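# Weigh and sort three deep-well blocks into nests

## Task

Take the three deep-well blocks out of the infeed nest IN and sort them by weight against the batch limits. A block lighter than the limits goes to reject nest RU, a heavier one goes to reject nest RO, and one inside the limits goes to pass nest P1 or P2. At the end no nest may hold more than one block. Every block must lie flat within its nest's locators, with its well A1 (the cut-off corner) at the nest corner labelled A1. A block that stays put only because the robot is holding it does not count. Finish by releasing everything and moving the grippers away.

## Robot and tools

Setup: two arms, left_arm and right_arm, each with a parallel gripper that opens to 84 mm between its pads. Grip a block only across its width, on the body above its base flange. If a pad is driven down onto the flange it can jam there, and opening may not free it. Well A1 sits at each block's cut-off corner. CW is a check-weigher set to the batch limits: release a block on its platform and a front lamp shows amber UNDER, green ACCEPT or red OVER. Nests are IN, RU, RO, P1 and P2. Now and then an outside force may tug a held part or shove a loose one. An arm you are not using can be parked out of the way.

Frame: a single scene frame for both arms. The origin is on the table top midway between the arms, +x points out over the table, +z points up, and left_arm is on the +y side. The arm names do not tell you which side of an image you are looking at. The printed hand position can be off, more so at long reach. The mounting plates and the floor frame behind the arms are fixed obstacles. Gripper axes: the fingers point along the gripper's +z and open and close along its y. end_effector_position is the spot between the pads when closed, roughly 2 cm behind the fingertips; closing pushes the tips about 10 mm further along +z.

execute_actions: the argument actions is a list with zero or one entry. An empty list just returns the state. An action entry has rows (1 to 15 rows) and optionally steps (up to 15, default 15; one step is 1/30 s). Each row is applied for one step, and the last row repeats if steps exceeds the row count. A wait entry is just {"steps": n} with n up to 300, counted from the previous result, so your reply time eats into it. pictures (boolean) switches the camera images on or off. A refused call sends nothing.

Row layout (the same for move's target): exactly 16 numbers covering both arms together, even if only one moves. Positions 1-8 are left_arm x, y, z, qw, qx, qy, qz, opening; positions 9-16 are right_arm in the same order. x, y, z form an absolute target in metres in the scene frame; the quaternion is an absolute orientation with w first. Opening ranges from -1 (closed) to +1 (fully open, 0.084 m) and is a command, not an offset. A call is refused if a target lies more than 0.6 m from that arm's last reported position along any gripper axis. Every step, the command is clipped to within 70 mm and 16 degrees of the measured pose, so a far target takes several actions; after an action an arm only continues to its last clipped pose. Check the result and send the remainder. To keep an arm still or keep its orientation, resend the identical target pose and quaternion each call rather than copying drifted readings.

move: target is one 16-number row as above (absolute poses). speed is 0.002 to 0.5 m/s (default 0.25); turning is capped at twice that in rad/s. Each gripper travels a straight path toward its pose; the paths finish together and last 0.5 to 10 s, stopping short if longer. Openings are applied at the start. Paths ignore obstacles and the other arm, grippers lag and can overshoot speed near full reach. Faster contact and targets deeper past contact mean harder pushes. The result adds a move: line with the ending (done, off_target, moving, held, fault) and any limits: paced means a pose was clipped; held means a check blocked steps, after which the arm may move fast. It also gives each gripper's distance from its pose.

wait: seconds from 0 to 10; nothing new is sent. zoom_image: camera (cam_high, cam_low, cam_left_wrist, cam_right_wrist) and region [x0, y0, x1, y1] in pixels of that 672x504 image, origin top-left, at most 504 by 504. finished_scene: pass the current scene number; it ends the scene irreversibly and reports whether the goal was met.

Reading results: the state line gives, per arm, gripper position, quaternion and velocities. grip_measured is the finger opening on the command scale; to hold a part keep commanding clearly below it (lower means a firmer squeeze, up to about 24 N per pad). HELD marks steps where your row was not fully sent. A pose unreachable line means the clearance check altered or blocked that arm's command; too close refers to arm, plate and frame proximity. A Hand target line shows where each arm is currently heading. Joint torques carry offsets and noise. MOTOR HOT appears from 65 °C; at 80 °C the arm is braked (OVER-TEMPERATURE FAULT) until it cools, so avoid holding loads longer than needed. TORQUE FAULT: if contact torque hits a joint's limit (waist and shoulder 47, elbow and forearm roll 28.2, wrist pitch and wrist roll 18.8 N m, held weight included), the arm backs off, freezes 10 s and drops the rest of the call.

Avoid: knocking or placing anything off the table, letting the arms collide or press on each other, dropping or slamming blocks, hard pushes, and forcing pads onto flanges. Move slowly near contact, release blocks only when seated, and confirm with the cameras (zoom if needed) that each block is flat, correctly oriented and alone in its nest.

Each tool is called after ">>>" as name(argument=value, ...) on one line, values as JSON.

## Session

>>> execute_actions(actions=[])

Scene clock: 0.00 s of 12600.00 s.
left_arm: end_effector_position=(+0.3492, +0.6331, +0.3830) grip_measured=+1.00 end_effector_quat_wxyz=(+0.521, +0.652, -0.543, -0.087) end_effector_velocity=(-0.000, +0.000, -0.000) end_effector_angular_velocity=(+0.001, +0.001, +0.001) | right_arm: end_effector_position=(+0.5472, -0.7476, +0.3151) grip_measured=+1.00 end_effector_quat_wxyz=(+0.512, +0.140, +0.797, -0.288) end_effector_velocity=(+0.000, +0.001, +0.000) end_effector_angular_velocity=(+0.001, +0.000, +0.002)
Joint positions: left_arm=[ 0.797 -0.306 -1.71   0.184  2.226  2.199  0.084] | right_arm=[-0.589 -0.919 -0.47   3.219  0.752 -0.627  0.084]
Joint velocities: left_arm=[ 0.001  0.     0.     0.    -0.    -0.001 -0.   ] | right_arm=[ 0.001 -0.     0.    -0.001 -0.001 -0.     0.   ]
Joint torques (N m, as the arm reports them, + toward a larger angle): no reading
Motor temperatures (°C, as the motors report them): left_arm=[28 29 32 29 35 34] | right_arm=[28 33 32 33 35 33]
Hand target (left_arm): +0.349, +0.633, +0.383; +0.521, +0.652, -0.543, -0.087
Hand target (right_arm): +0.547, -0.748, +0.315; +0.512, +0.140, +0.797, -0.288

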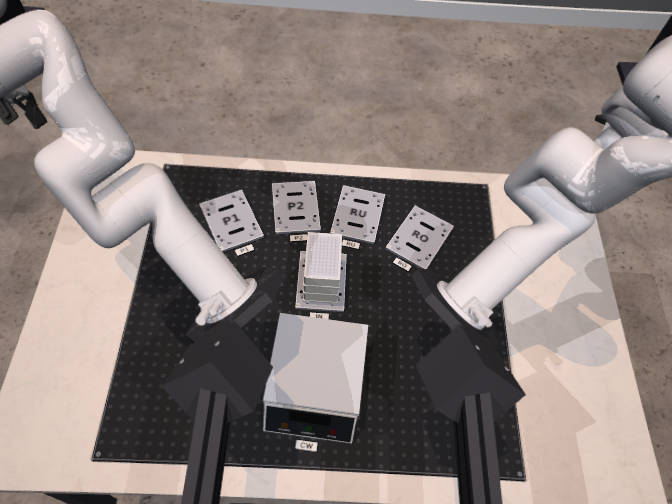

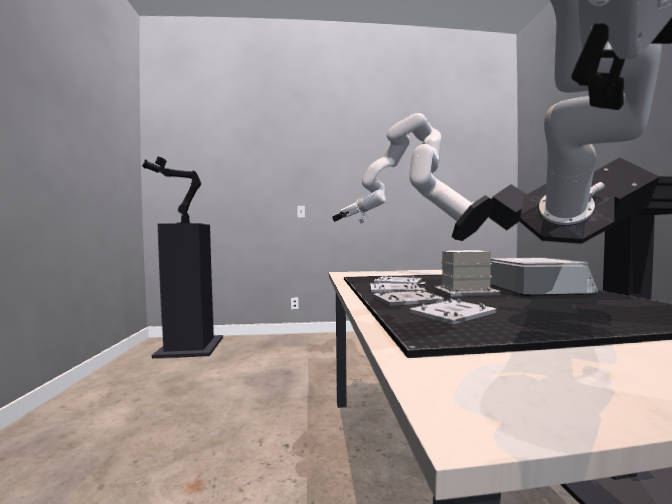

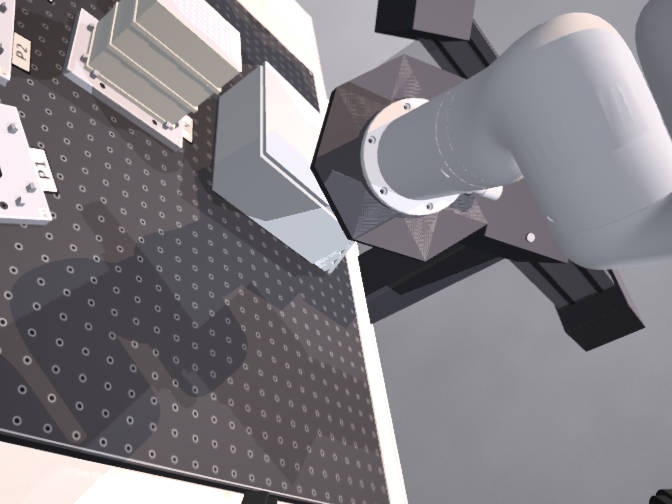

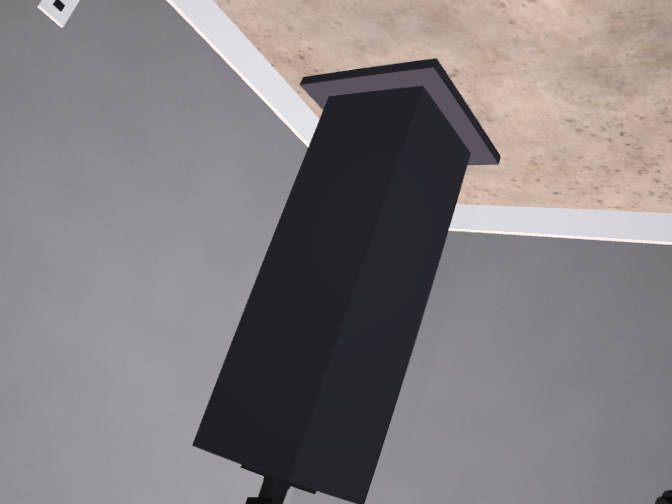

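>>> zoom_image(camera="cam_high", region=[180, 160, 480, 460])

>>> zoom_image(camera="cam_low", region=[340, 220, 640, 360])

Region (180, 160, 480, 460) of cam_high's 672x504 image, scaled by 1.680, with more detail than that image has.

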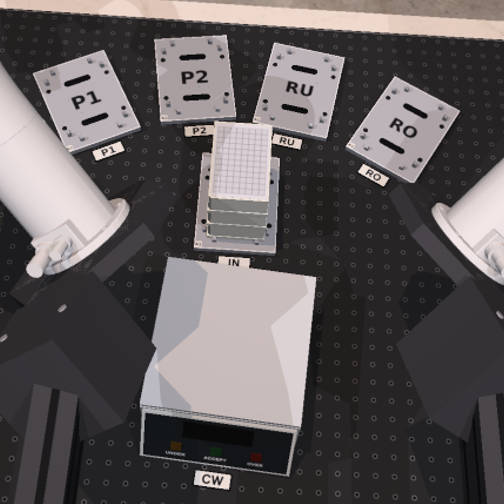

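Region (340, 220, 640, 360) of cam_low's 672x504 image, scaled by 1.680, with more detail than that image has; it fills the top 235 rows of this view, and the rest is white.

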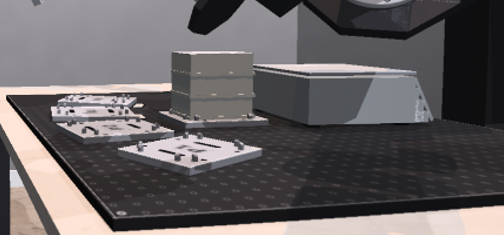

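>>> move(target=[0.22,0.03,0.32,0,1,0,0,1,0.5472,-0.7476,0.3151,0.512,0.140,0.797,-0.288,1])

Scene clock: 25.20 s of 12600.00 s.
left_arm: end_effector_position=(+0.2500, +0.1949, +0.3391) grip_measured=+1.00 end_effector_quat_wxyz=(+0.344, +0.918, -0.196, -0.014) end_effector_velocity=(+0.000, +0.000, -0.000) end_effector_angular_velocity=(+0.001, +0.001, +0.001) | right_arm: end_effector_position=(+0.5472, -0.7476, +0.3151) grip_measured=+1.00 end_effector_quat_wxyz=(+0.512, +0.140, +0.797, -0.288) end_effector_velocity=(+0.001, +0.000, +0.000) end_effector_angular_velocity=(-0.001, -0.001, +0.002)
Joint positions: left_arm=[-0.754 -1.797  0.069  0.259  1.472 -0.198  0.084] | right_arm=[-0.589 -0.919 -0.47   3.22   0.752 -0.63   0.084]
Joint velocities: left_arm=[ 0.002  0.     0.001 -0.    -0.001  0.001 -0.   ] | right_arm=[ 0.001 -0.     0.    -0.002  0.001  0.    -0.   ]
Joint torques (N m, as the arm reports them, + toward a larger angle): left_arm=[  3.85   3.34 -12.34  -1.24  -2.3    0.06] | right_arm=[  0.89 -15.11 -12.06  -0.81   0.89  -0.34]
Motor temperatures (°C, as the motors report them): left_arm=[28 30 35 29 35 34] | right_arm=[28 33 34 33 35 33]
Hand target (left_arm): +0.250, +0.195, +0.339; +0.344, +0.918, -0.196, -0.014
Hand target (right_arm): +0.547, -0.748, +0.315; +0.512, +0.140, +0.797, -0.288
Off the commanded pose (left_arm): 0.169 m, 47 deg; position and orientation clipped at the last step of the last action.
Off the commanded pose (right_arm): 0.000 m, 0 deg.
After step 90, 18.43 s passed at rest.
move: held (left_arm); limits=paced,held; held on 29 of 113 steps (left_arm), including the last (left_arm)
pose unreachable (left arm): on one or more control steps of this call this arm could not follow its commanded pose, so it was not sent that pose on those steps. On the call's last step it was still not sent that pose. It may still have moved: this result reports where it is.
cause: the commanded pose would bring two parts of the arm too close to each other (joints 2 (shoulder) to 4 (forearm roll) lie between them).
camera_calibration (this result's frames):
cam_left_wrist: T_world_to_cam=[[-0.340788, -0.684643, 0.644304, 0.0268462], [-0.927349, 0.357464, -0.110653, 0.264176], [-0.154557, -0.635204, -0.756722, 0.550127], [0, 0, 0, 1]] pos_world=[0.339159, 0.273389, 0.428228]
cam_right_wrist: T_world_to_cam=[[0.489002, 0.801361, -0.344525, 0.469413], [0.456416, 0.101523, 0.883956, -0.381821], [0.743345, -0.589503, -0.316109, -0.615301], [0, 0, 0, 1]] pos_world=[0.402106, -0.700127, 0.304736]

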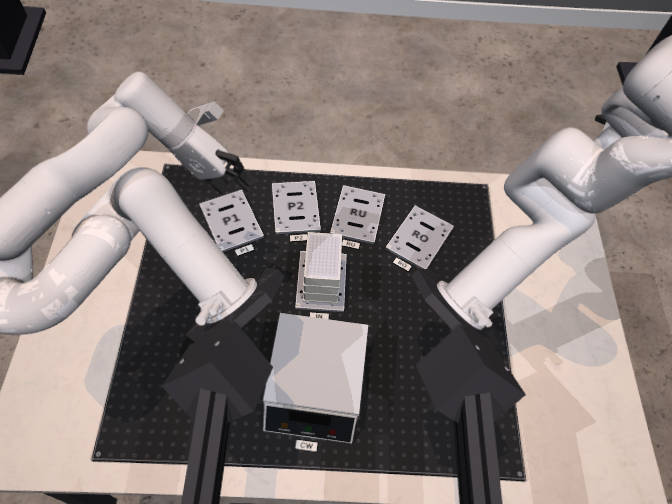

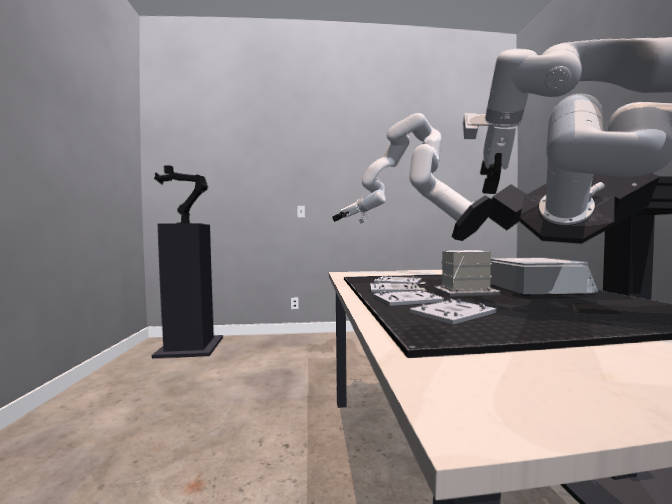

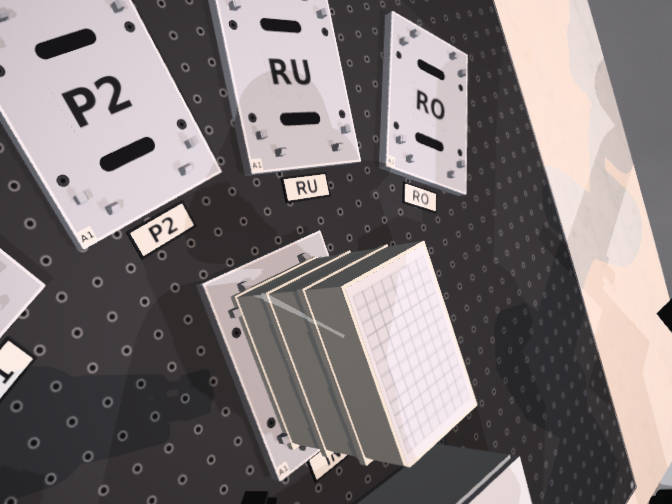

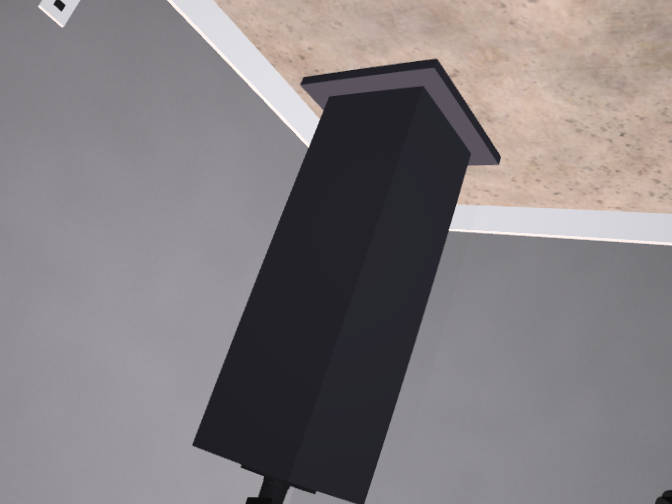

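Path passed too near the shoulder; detour outward.

>>> move(target=[0.45,0.1,0.32,0,1,0,0,1,0.5472,-0.7476,0.3151,0.512,0.140,0.797,-0.288,1])

>>> move(target=[0.2,0.03,0.30,0,1,0,0,1,0.5472,-0.7476,0.3151,0.512,0.140,0.797,-0.288,1])

Scene clock: 38.90 s of 12600.00 s.
left_arm: end_effector_position=(+0.4500, +0.0997, +0.3208) grip_measured=+1.00 end_effector_quat_wxyz=(+0.001, +1.000, -0.001, +0.000) end_effector_velocity=(+0.001, -0.000, -0.001) end_effector_angular_velocity=(+0.010, +0.005, +0.001) | right_arm: end_effector_position=(+0.5472, -0.7476, +0.3151) grip_measured=+1.00 end_effector_quat_wxyz=(+0.512, +0.140, +0.797, -0.288) end_effector_velocity=(+0.000, +0.000, +0.000) end_effector_angular_velocity=(-0.000, -0.000, +0.001)
Joint positions: left_arm=[-0.892 -0.079 -0.785  0.924  1.291 -1.362  0.084] | right_arm=[-0.589 -0.919 -0.47   3.22   0.752 -0.63   0.084]
Joint velocities: left_arm=[-0.     0.012 -0.011 -0.003  0.011 -0.001  0.   ] | right_arm=[ 0.001  0.    -0.    -0.001  0.     0.     0.   ]
Joint torques (N m, as the arm reports them, + toward a larger angle): left_arm=[-13.23 -13.94 -13.85  -0.63  -2.21  -0.02] | right_arm=[  1.03 -15.62 -12.27  -0.5    0.75  -0.13]
Motor temperatures (°C, as the motors report them): left_arm=[28 30 34 29 35 34] | right_arm=[28 34 35 33 35 33]
Hand target (left_arm): +0.450, +0.100, +0.321; +0.000, +1.000, -0.001, -0.000
Hand target (right_arm): +0.547, -0.748, +0.315; +0.512, +0.140, +0.797, -0.288
Off the commanded pose (left_arm): 0.001 m, 0 deg.
Off the commanded pose (right_arm): 0.000 m, 0 deg.
After step 90, 7.60 s passed at rest.
move: done; limits=paced
camera_calibration (this result's frames):
cam_left_wrist: T_world_to_cam=[[0.00858952, -0.999915, 0.00979668, 0.119421], [-0.999918, -0.00868218, -0.0094553, 0.518366], [0.00953955, -0.00971465, -0.999907, 0.44853], [0, 0, 0, 1]] pos_world=[0.513019, 0.128269, 0.452219]
cam_right_wrist: T_world_to_cam=[[0.488998, 0.801361, -0.344532, 0.469416], [0.456419, 0.10153, 0.883953, -0.381819], [0.743345, -0.589502, -0.316109, -0.6153], [0, 0, 0, 1]] pos_world=[0.402107, -0.700127, 0.304737]

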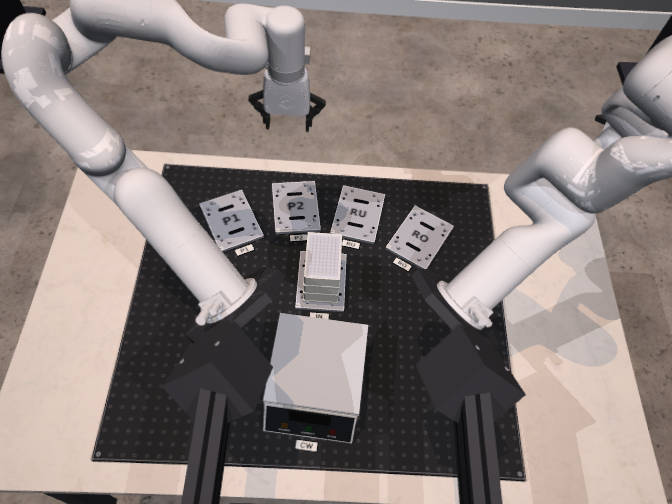

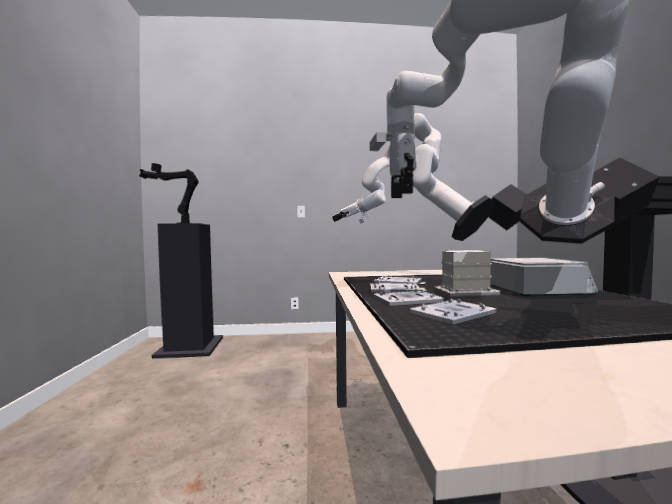

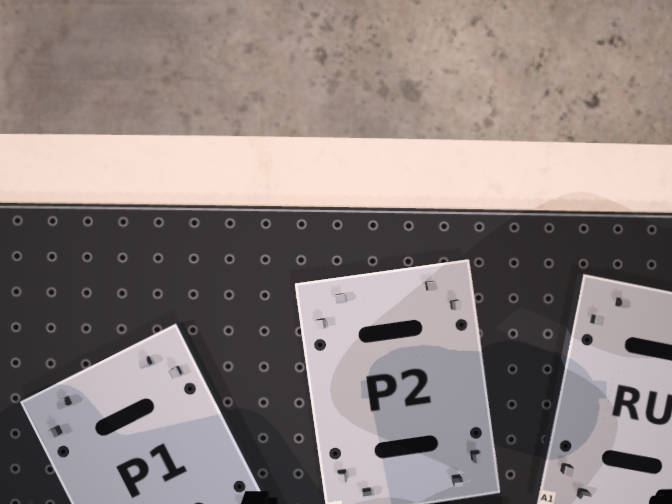

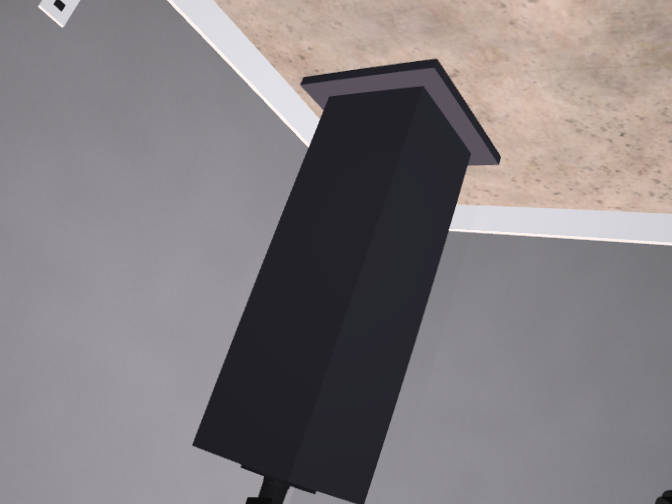

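Scene clock: 40.67 s of 12600.00 s.
left_arm: end_effector_position=(+0.2004, +0.0308, +0.2996) grip_measured=+1.00 end_effector_quat_wxyz=(+0.001, +1.000, +0.000, +0.000) end_effector_velocity=(-0.002, -0.001, +0.000) end_effector_angular_velocity=(+0.001, -0.003, -0.003) | right_arm: end_effector_position=(+0.5472, -0.7476, +0.3151) grip_measured=+1.00 end_effector_quat_wxyz=(+0.512, +0.140, +0.797, -0.288) end_effector_velocity=(-0.000, -0.000, -0.000) end_effector_angular_velocity=(+0.001, +0.002, -0.001)
Joint positions: left_arm=[-1.335  0.18  -0.481  0.77   1.105 -1.982  0.084] | right_arm=[-0.589 -0.919 -0.47   3.22   0.752 -0.63   0.084]
Joint velocities: left_arm=[-0.007  0.008 -0.002 -0.002 -0.    -0.004 -0.   ] | right_arm=[-0.001 -0.    -0.     0.    -0.002  0.001 -0.   ]
Joint torques (N m, as the arm reports them, + toward a larger angle): left_arm=[-10.65 -12.5  -15.79  -0.48  -2.21   0.1 ] | right_arm=[  2.02 -14.98 -12.16  -0.62   0.87  -0.22]
Motor temperatures (°C, as the motors report them): left_arm=[28 30 34 29 35 34] | right_arm=[28 34 35 33 35 33]
Hand target (left_arm): +0.200, +0.031, +0.300; +0.000, +1.000, -0.000, +0.000
Hand target (right_arm): +0.547, -0.748, +0.315; +0.512, +0.140, +0.797, -0.288
Off the commanded pose (left_arm): 0.001 m, 0 deg.
Off the commanded pose (right_arm): 0.000 m, 0 deg.
move: done
camera_calibration (this result's frames):
cam_left_wrist: T_world_to_cam=[[0.0098726, -0.999908, 0.00925829, 0.05277], [-0.999903, -0.00996281, -0.0097485, 0.268087], [0.00983985, -0.00916115, -0.99991, 0.42902], [0, 0, 0, 1]] pos_world=[0.263318, 0.0593664, 0.431107]
cam_right_wrist: T_world_to_cam=[[0.488998, 0.801361, -0.344532, 0.469416], [0.456419, 0.10153, 0.883953, -0.381819], [0.743345, -0.589502, -0.316109, -0.6153], [0, 0, 0, 1]] pos_world=[0.402107, -0.700127, 0.304737]

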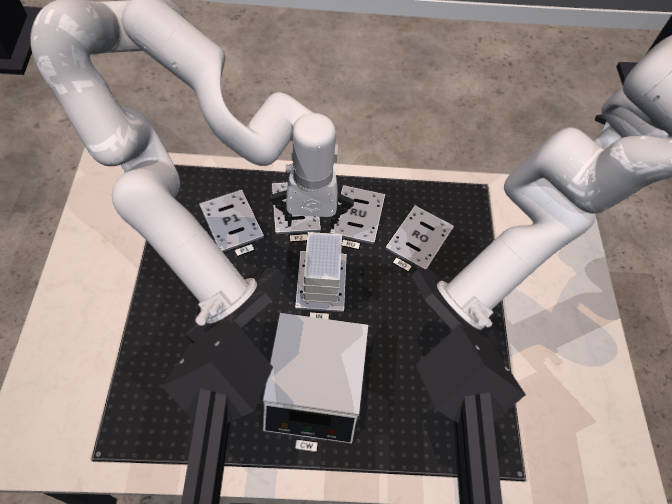

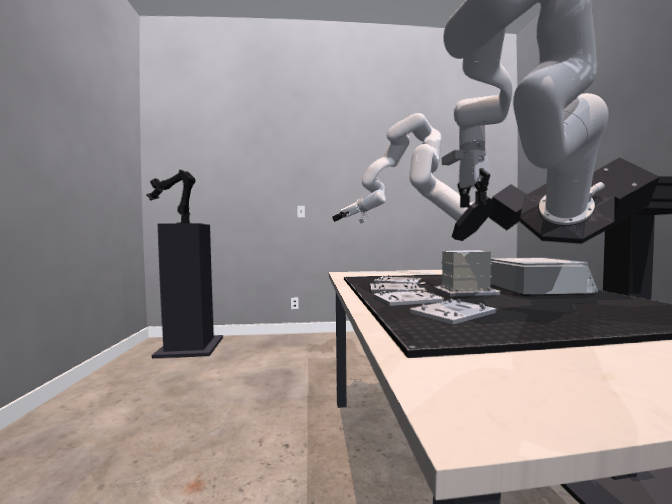

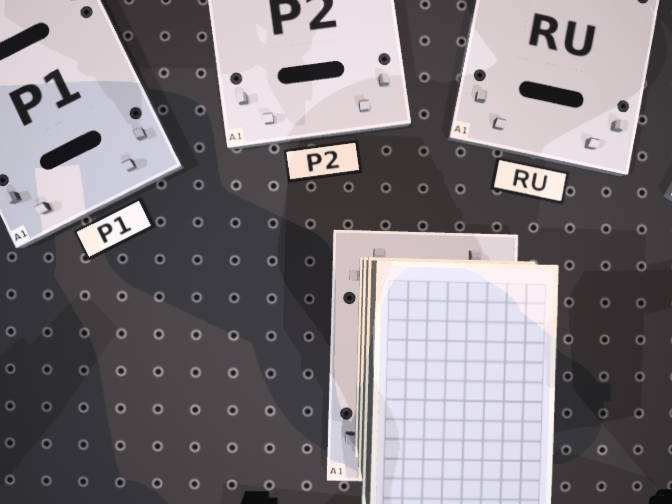

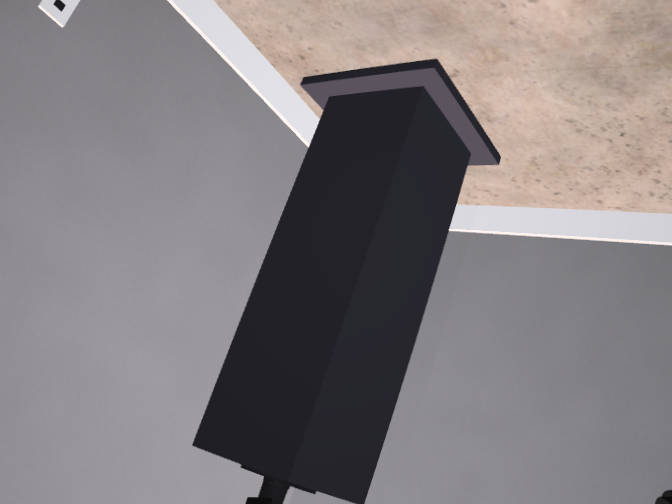

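>>> move(target=[0.2,-0.001,0.19,0,1,-0.009,0,1,0.5472,-0.7476,0.3151,0.512,0.140,0.797,-0.288,1], speed=0.1)

Scene clock: 70.50 s of 12600.00 s.
left_arm: end_effector_position=(+0.1998, -0.0011, +0.1904) grip_measured=+1.00 end_effector_quat_wxyz=(+0.000, +1.000, -0.009, -0.000) end_effector_velocity=(+0.001, -0.000, -0.002) end_effector_angular_velocity=(+0.001, -0.001, +0.001) | right_arm: end_effector_position=(+0.5472, -0.7476, +0.3151) grip_measured=+1.00 end_effector_quat_wxyz=(+0.512, +0.140, +0.797, -0.288) end_effector_velocity=(+0.000, +0.000, +0.000) end_effector_angular_velocity=(+0.001, -0.002, +0.000)
Joint positions: left_arm=[-1.043  0.518 -0.55   1.181  0.914 -2.189  0.084] | right_arm=[-0.589 -0.919 -0.47   3.22   0.752 -0.63   0.084]
Joint velocities: left_arm=[ 0.005  0.007 -0.004  0.008  0.    -0.004 -0.   ] | right_arm=[ 0.001 -0.    -0.    -0.     0.     0.001  0.   ]
Joint torques (N m, as the arm reports them, + toward a larger angle): left_arm=[-13.77 -17.92  -9.76  -0.48  -2.14  -0.07] | right_arm=[  1.26 -15.24 -12.35  -0.58   0.96  -0.56]
Motor temperatures (°C, as the motors report them): left_arm=[28 29 35 29 35 34] | right_arm=[28 34 35 33 35 33]
Hand target (left_arm): +0.200, -0.001, +0.190; +0.000, +1.000, -0.009, -0.000
Hand target (right_arm): +0.547, -0.748, +0.315; +0.512, +0.140, +0.797, -0.288
Off the commanded pose (left_arm): 0.000 m, 0 deg.
Off the commanded pose (right_arm): 0.000 m, 0 deg.
After step 90, 25.10 s passed at rest.
move: done
camera_calibration (this result's frames):
cam_left_wrist: T_world_to_cam=[[-0.00893284, -0.999919, 0.00902035, 0.0257448], [-0.999926, 0.00885792, -0.00831182, 0.26592], [0.00823125, -0.00909393, -0.999925, 0.319841], [0, 0, 0, 1]] pos_world=[0.263497, 0.0262958, 0.321795]
cam_right_wrist: T_world_to_cam=[[0.488998, 0.801361, -0.344532, 0.469416], [0.45642, 0.10153, 0.883953, -0.381818], [0.743345, -0.589502, -0.316109, -0.6153], [0, 0, 0, 1]] pos_world=[0.402107, -0.700127, 0.304737]

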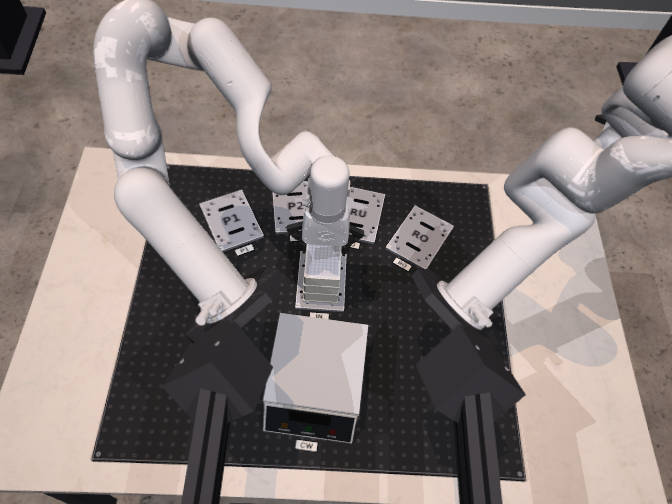

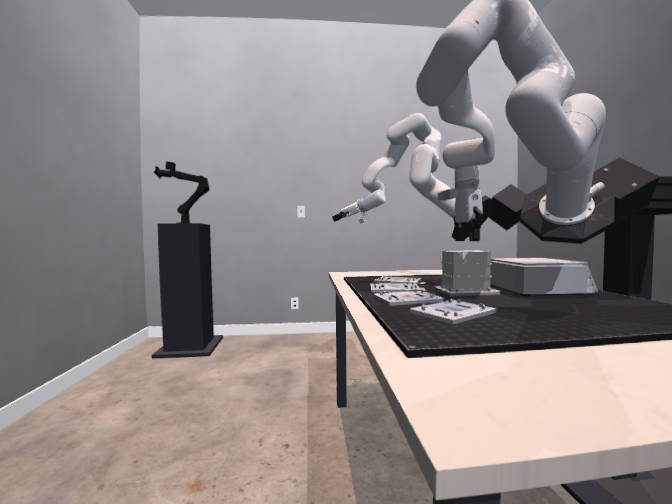

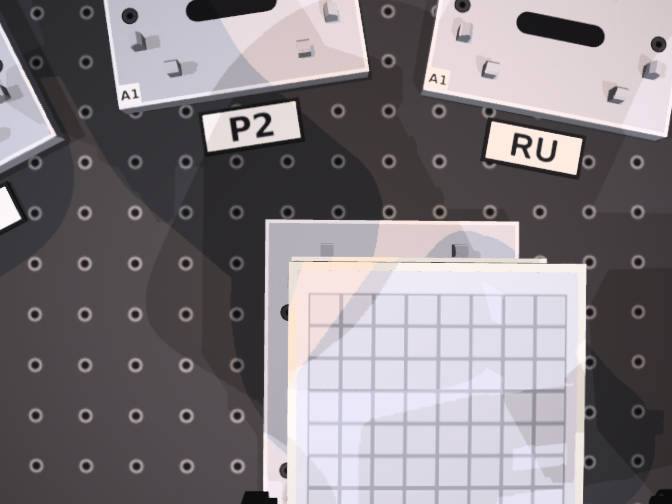

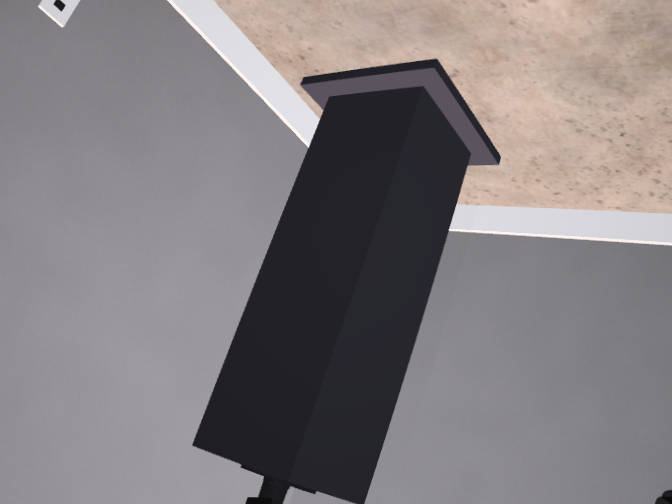

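>>> move(target=[0.2,-0.001,0.162,0,1,-0.009,0,1,0.5472,-0.7476,0.3151,0.512,0.140,0.797,-0.288,1], speed=0.03)

>>> zoom_image(camera="cam_left_wrist", region=[200, 400, 672, 504])

Scene clock: 82.93 s of 12600.00 s.
left_arm: end_effector_position=(+0.2000, -0.0011, +0.1623) grip_measured=+1.00 end_effector_quat_wxyz=(+0.000, +1.000, -0.009, -0.000) end_effector_velocity=(+0.001, -0.000, -0.002) end_effector_angular_velocity=(-0.001, -0.002, +0.000) | right_arm: end_effector_position=(+0.5472, -0.7476, +0.3151) grip_measured=+1.00 end_effector_quat_wxyz=(+0.512, +0.140, +0.797, -0.288) end_effector_velocity=(-0.000, -0.000, -0.000) end_effector_angular_velocity=(-0.001, +0.001, -0.001)
Joint positions: left_arm=[-0.962  0.587 -0.568  1.299  0.898 -2.25   0.084] | right_arm=[-0.589 -0.919 -0.47   3.22   0.752 -0.63   0.084]
Joint velocities: left_arm=[ 0.006  0.006 -0.003  0.012  0.    -0.006  0.   ] | right_arm=[-0.001  0.     0.     0.     0.    -0.     0.   ]
Joint torques (N m, as the arm reports them, + toward a larger angle): left_arm=[-14.42 -18.84  -8.23  -0.27  -2.11   0.17] | right_arm=[  2.15 -15.25 -11.97  -0.45   0.88  -0.01]
Motor temperatures (°C, as the motors report them): left_arm=[28 29 34 29 35 34] | right_arm=[28 34 35 33 35 33]
Hand target (left_arm): +0.200, -0.001, +0.162; +0.000, +1.000, -0.009, -0.000
Hand target (right_arm): +0.547, -0.748, +0.315; +0.512, +0.140, +0.797, -0.288
Off the commanded pose (left_arm): 0.000 m, 0 deg.
Off the commanded pose (right_arm): 0.000 m, 0 deg.
After step 90, 8.13 s passed at rest.
move: done
camera_calibration (this result's frames):
cam_left_wrist: T_world_to_cam=[[-0.00844296, -0.999929, 0.00838235, 0.0260296], [-0.999926, 0.0083688, -0.0088441, 0.265918], [0.00877333, -0.0084564, -0.999926, 0.291643], [0, 0, 0, 1]] pos_world=[0.263559, 0.0262686, 0.293755]
cam_right_wrist: T_world_to_cam=[[0.488998, 0.801361, -0.344532, 0.469416], [0.456419, 0.10153, 0.883953, -0.381818], [0.743345, -0.589502, -0.316109, -0.6153], [0, 0, 0, 1]] pos_world=[0.402107, -0.700127, 0.304737]

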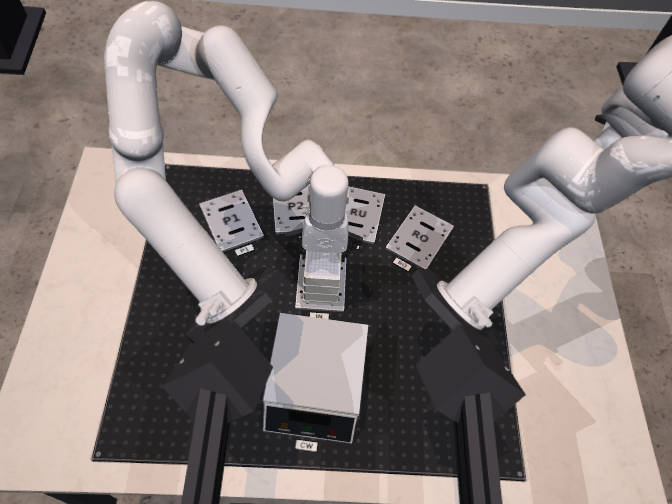

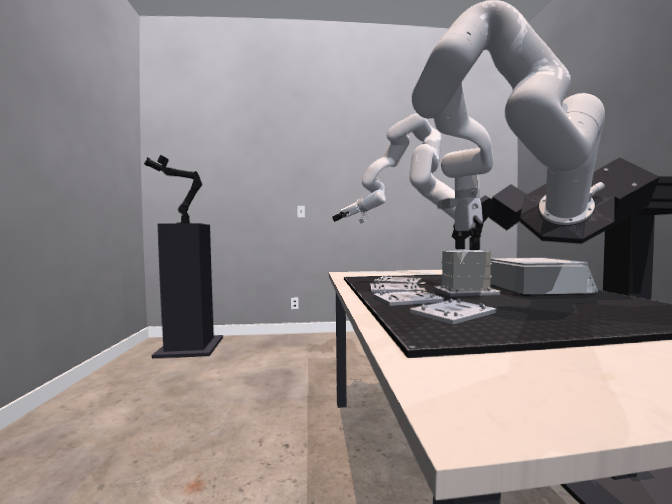

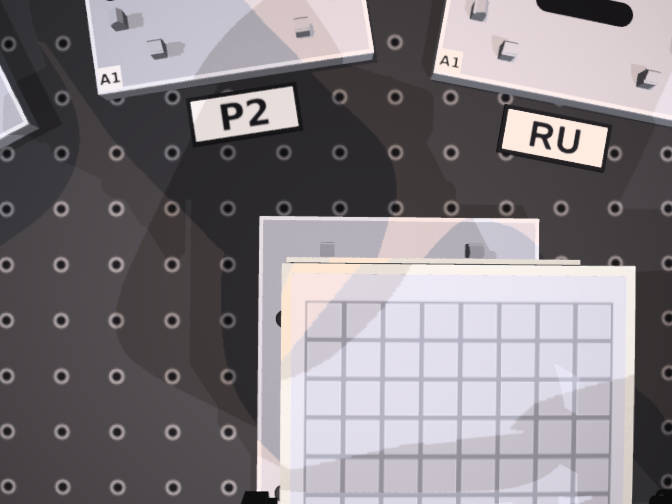

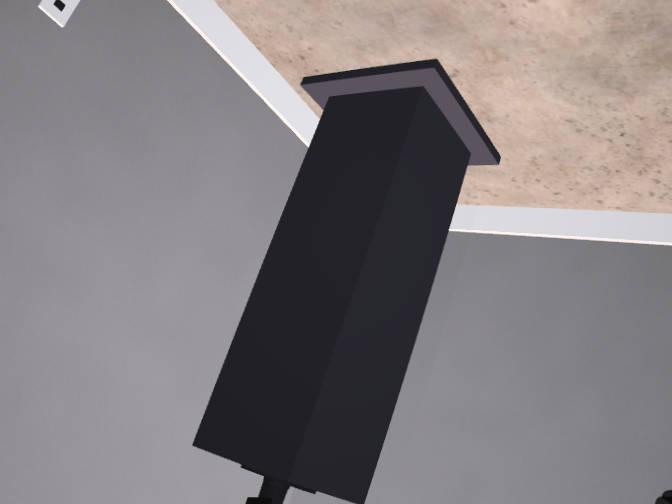

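Region (200, 400, 672, 504) of cam_left_wrist's 672x504 image, scaled by 1.068, with more detail than that image has; it fills the top 111 rows of this view, and the rest is white.

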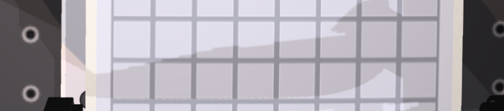

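>>> move(target=[0.2,-0.0002,0.160,0,1,-0.009,0,1,0.5472,-0.7476,0.3151,0.512,0.140,0.797,-0.288,1], speed=0.01)

>>> move(target=[0.2,-0.0002,0.135,0,1,-0.009,0,1,0.5472,-0.7476,0.3151,0.512,0.140,0.797,-0.288,1], speed=0.01)

Scene clock: 93.60 s of 12600.00 s.
left_arm: end_effector_position=(+0.2000, -0.0002, +0.1601) grip_measured=+1.00 end_effector_quat_wxyz=(-0.000, +1.000, -0.009, -0.000) end_effector_velocity=(+0.001, +0.000, -0.001) end_effector_angular_velocity=(-0.000, -0.001, +0.000) | right_arm: end_effector_position=(+0.5472, -0.7476, +0.3151) grip_measured=+1.00 end_effector_quat_wxyz=(+0.512, +0.140, +0.797, -0.288) end_effector_velocity=(-0.000, -0.000, +0.000) end_effector_angular_velocity=(+0.001, -0.001, -0.001)
Joint positions: left_arm=[-0.954  0.59  -0.567  1.309  0.898 -2.255  0.084] | right_arm=[-0.589 -0.919 -0.47   3.22   0.752 -0.63   0.084]
Joint velocities: left_arm=[ 0.004  0.001 -0.     0.006  0.    -0.003  0.   ] | right_arm=[-0.    -0.     0.     0.002  0.     0.    -0.   ]
Joint torques (N m, as the arm reports them, + toward a larger angle): left_arm=[-13.77 -18.67  -7.99  -0.33  -2.11   0.09] | right_arm=[  1.41 -15.5  -11.97  -0.71   1.21  -0.2 ]
Motor temperatures (°C, as the motors report them): left_arm=[28 29 34 29 35 34] | right_arm=[28 34 35 33 35 33]
Hand target (left_arm): +0.200, -0.000, +0.160; +0.000, +1.000, -0.009, -0.000
Hand target (right_arm): +0.547, -0.748, +0.315; +0.512, +0.140, +0.797, -0.288
Off the commanded pose (left_arm): 0.000 m, 0 deg.
Off the commanded pose (right_arm): 0.000 m, 0 deg.
After step 90, 6.97 s passed at rest.
move: done
camera_calibration (this result's frames):
cam_left_wrist: T_world_to_cam=[[-0.00838979, -0.999932, 0.00815429, 0.0268902], [-0.999925, 0.00831613, -0.00902554, 0.265934], [0.00895711, -0.0082294, -0.999926, 0.2894], [0, 0, 0, 1]] pos_world=[0.263547, 0.0270584, 0.291559]
cam_right_wrist: T_world_to_cam=[[0.488998, 0.801361, -0.344532, 0.469416], [0.456419, 0.10153, 0.883953, -0.381819], [0.743345, -0.589502, -0.316109, -0.6153], [0, 0, 0, 1]] pos_world=[0.402107, -0.700127, 0.304737]

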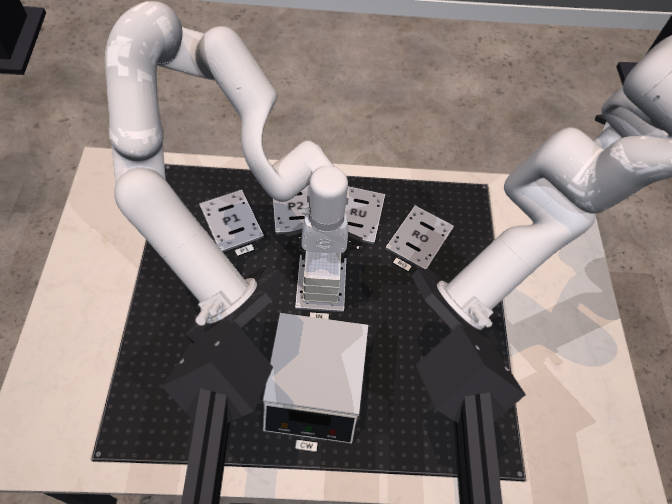

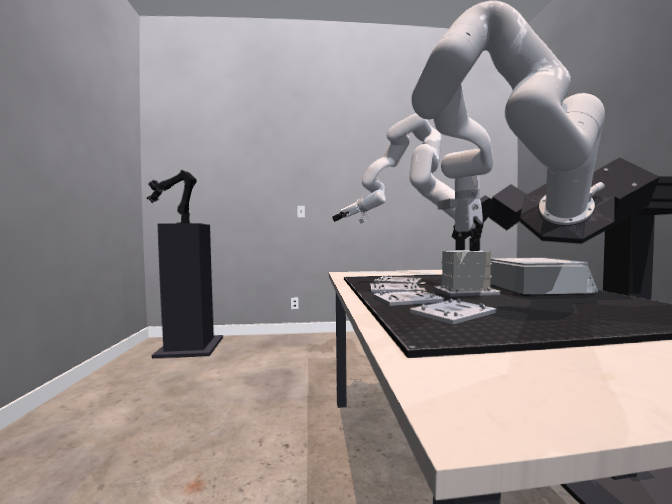

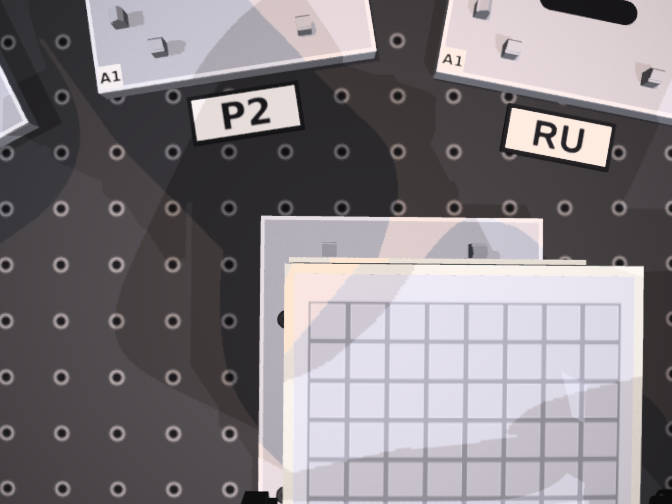

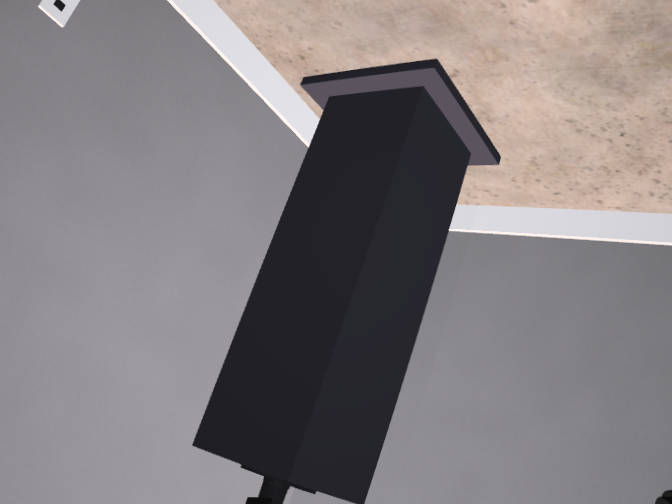

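Scene clock: 96.33 s of 12600.00 s.
left_arm: end_effector_position=(+0.2000, -0.0002, +0.1353) grip_measured=+1.00 end_effector_quat_wxyz=(+0.000, +1.000, -0.009, -0.000) end_effector_velocity=(+0.000, -0.000, -0.003) end_effector_angular_velocity=(-0.001, -0.002, -0.001) | right_arm: end_effector_position=(+0.5472, -0.7476, +0.3151) grip_measured=+1.00 end_effector_quat_wxyz=(+0.512, +0.140, +0.797, -0.288) end_effector_velocity=(-0.000, -0.000, -0.000) end_effector_angular_velocity=(-0.002, +0.002, +0.000)
Joint positions: left_arm=[-0.882  0.652 -0.591  1.413  0.892 -2.305  0.084] | right_arm=[-0.589 -0.919 -0.47   3.22   0.752 -0.63   0.084]
Joint velocities: left_arm=[ 0.007  0.007 -0.003  0.013 -0.    -0.006 -0.   ] | right_arm=[-0.002 -0.    -0.    -0.002 -0.    -0.     0.   ]
Joint torques (N m, as the arm reports them, + toward a larger angle): left_arm=[-14.92 -19.44  -6.21  -0.47  -2.16   0.19] | right_arm=[  2.09 -14.71 -12.03  -0.09   0.86  -0.46]
Motor temperatures (°C, as the motors report them): left_arm=[28 29 33 29 35 34] | right_arm=[28 34 35 33 35 33]
Hand target (left_arm): +0.200, -0.000, +0.135; +0.000, +1.000, -0.009, -0.000
Hand target (right_arm): +0.547, -0.748, +0.315; +0.512, +0.140, +0.797, -0.288
Off the commanded pose (left_arm): 0.000 m, 0 deg.
Off the commanded pose (right_arm): 0.000 m, 0 deg.
move: done
camera_calibration (this result's frames):
cam_left_wrist: T_world_to_cam=[[-0.00843207, -0.99993, 0.00828185, 0.0270895], [-0.999926, 0.00835856, -0.00887093, 0.265664], [0.00880109, -0.00835603, -0.999926, 0.264652], [0, 0, 0, 1]] pos_world=[0.263544, 0.0270785, 0.266765]
cam_right_wrist: T_world_to_cam=[[0.488998, 0.801361, -0.344532, 0.469416], [0.456419, 0.10153, 0.883953, -0.381818], [0.743345, -0.589502, -0.316109, -0.615301], [0, 0, 0, 1]] pos_world=[0.402107, -0.700127, 0.304737]

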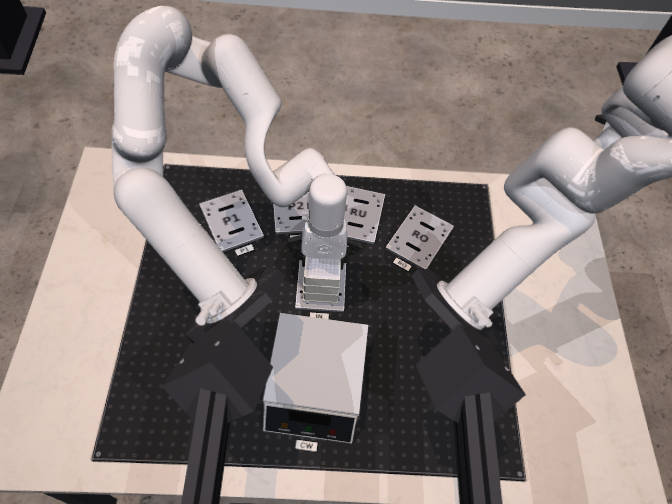

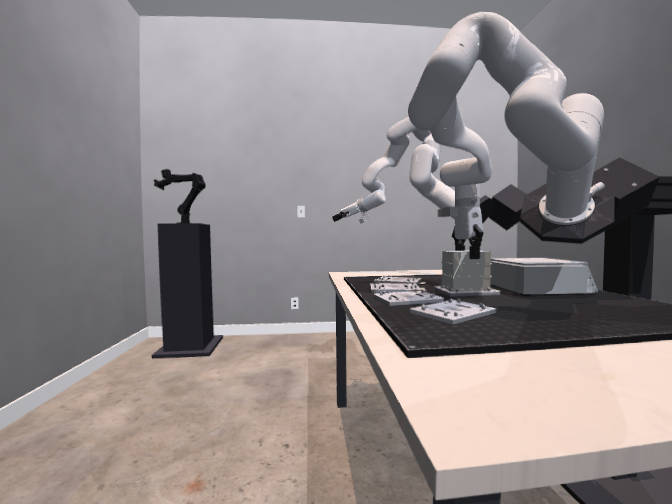

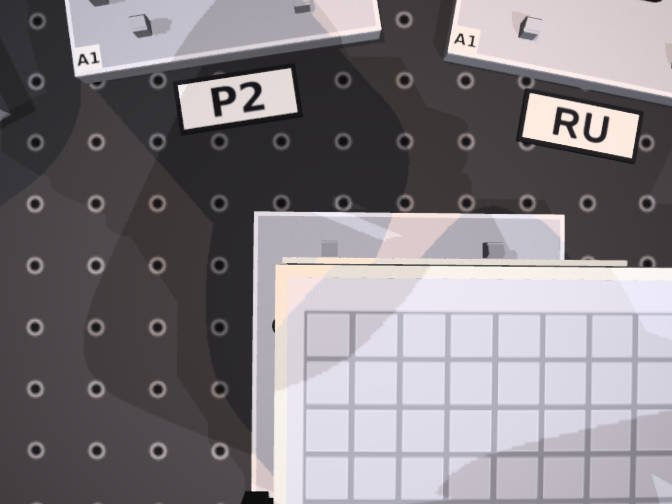

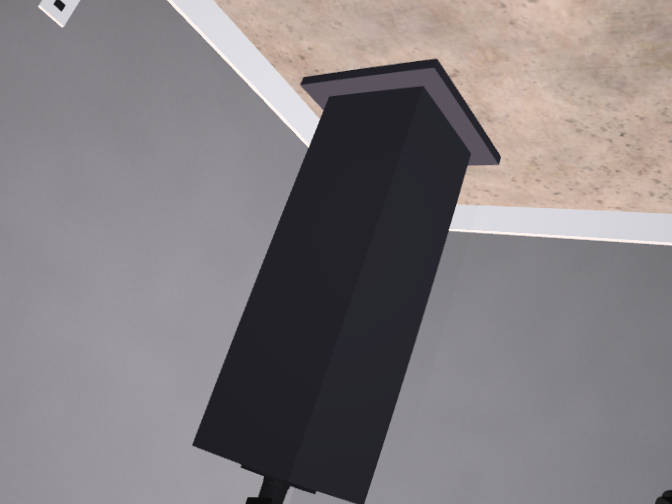

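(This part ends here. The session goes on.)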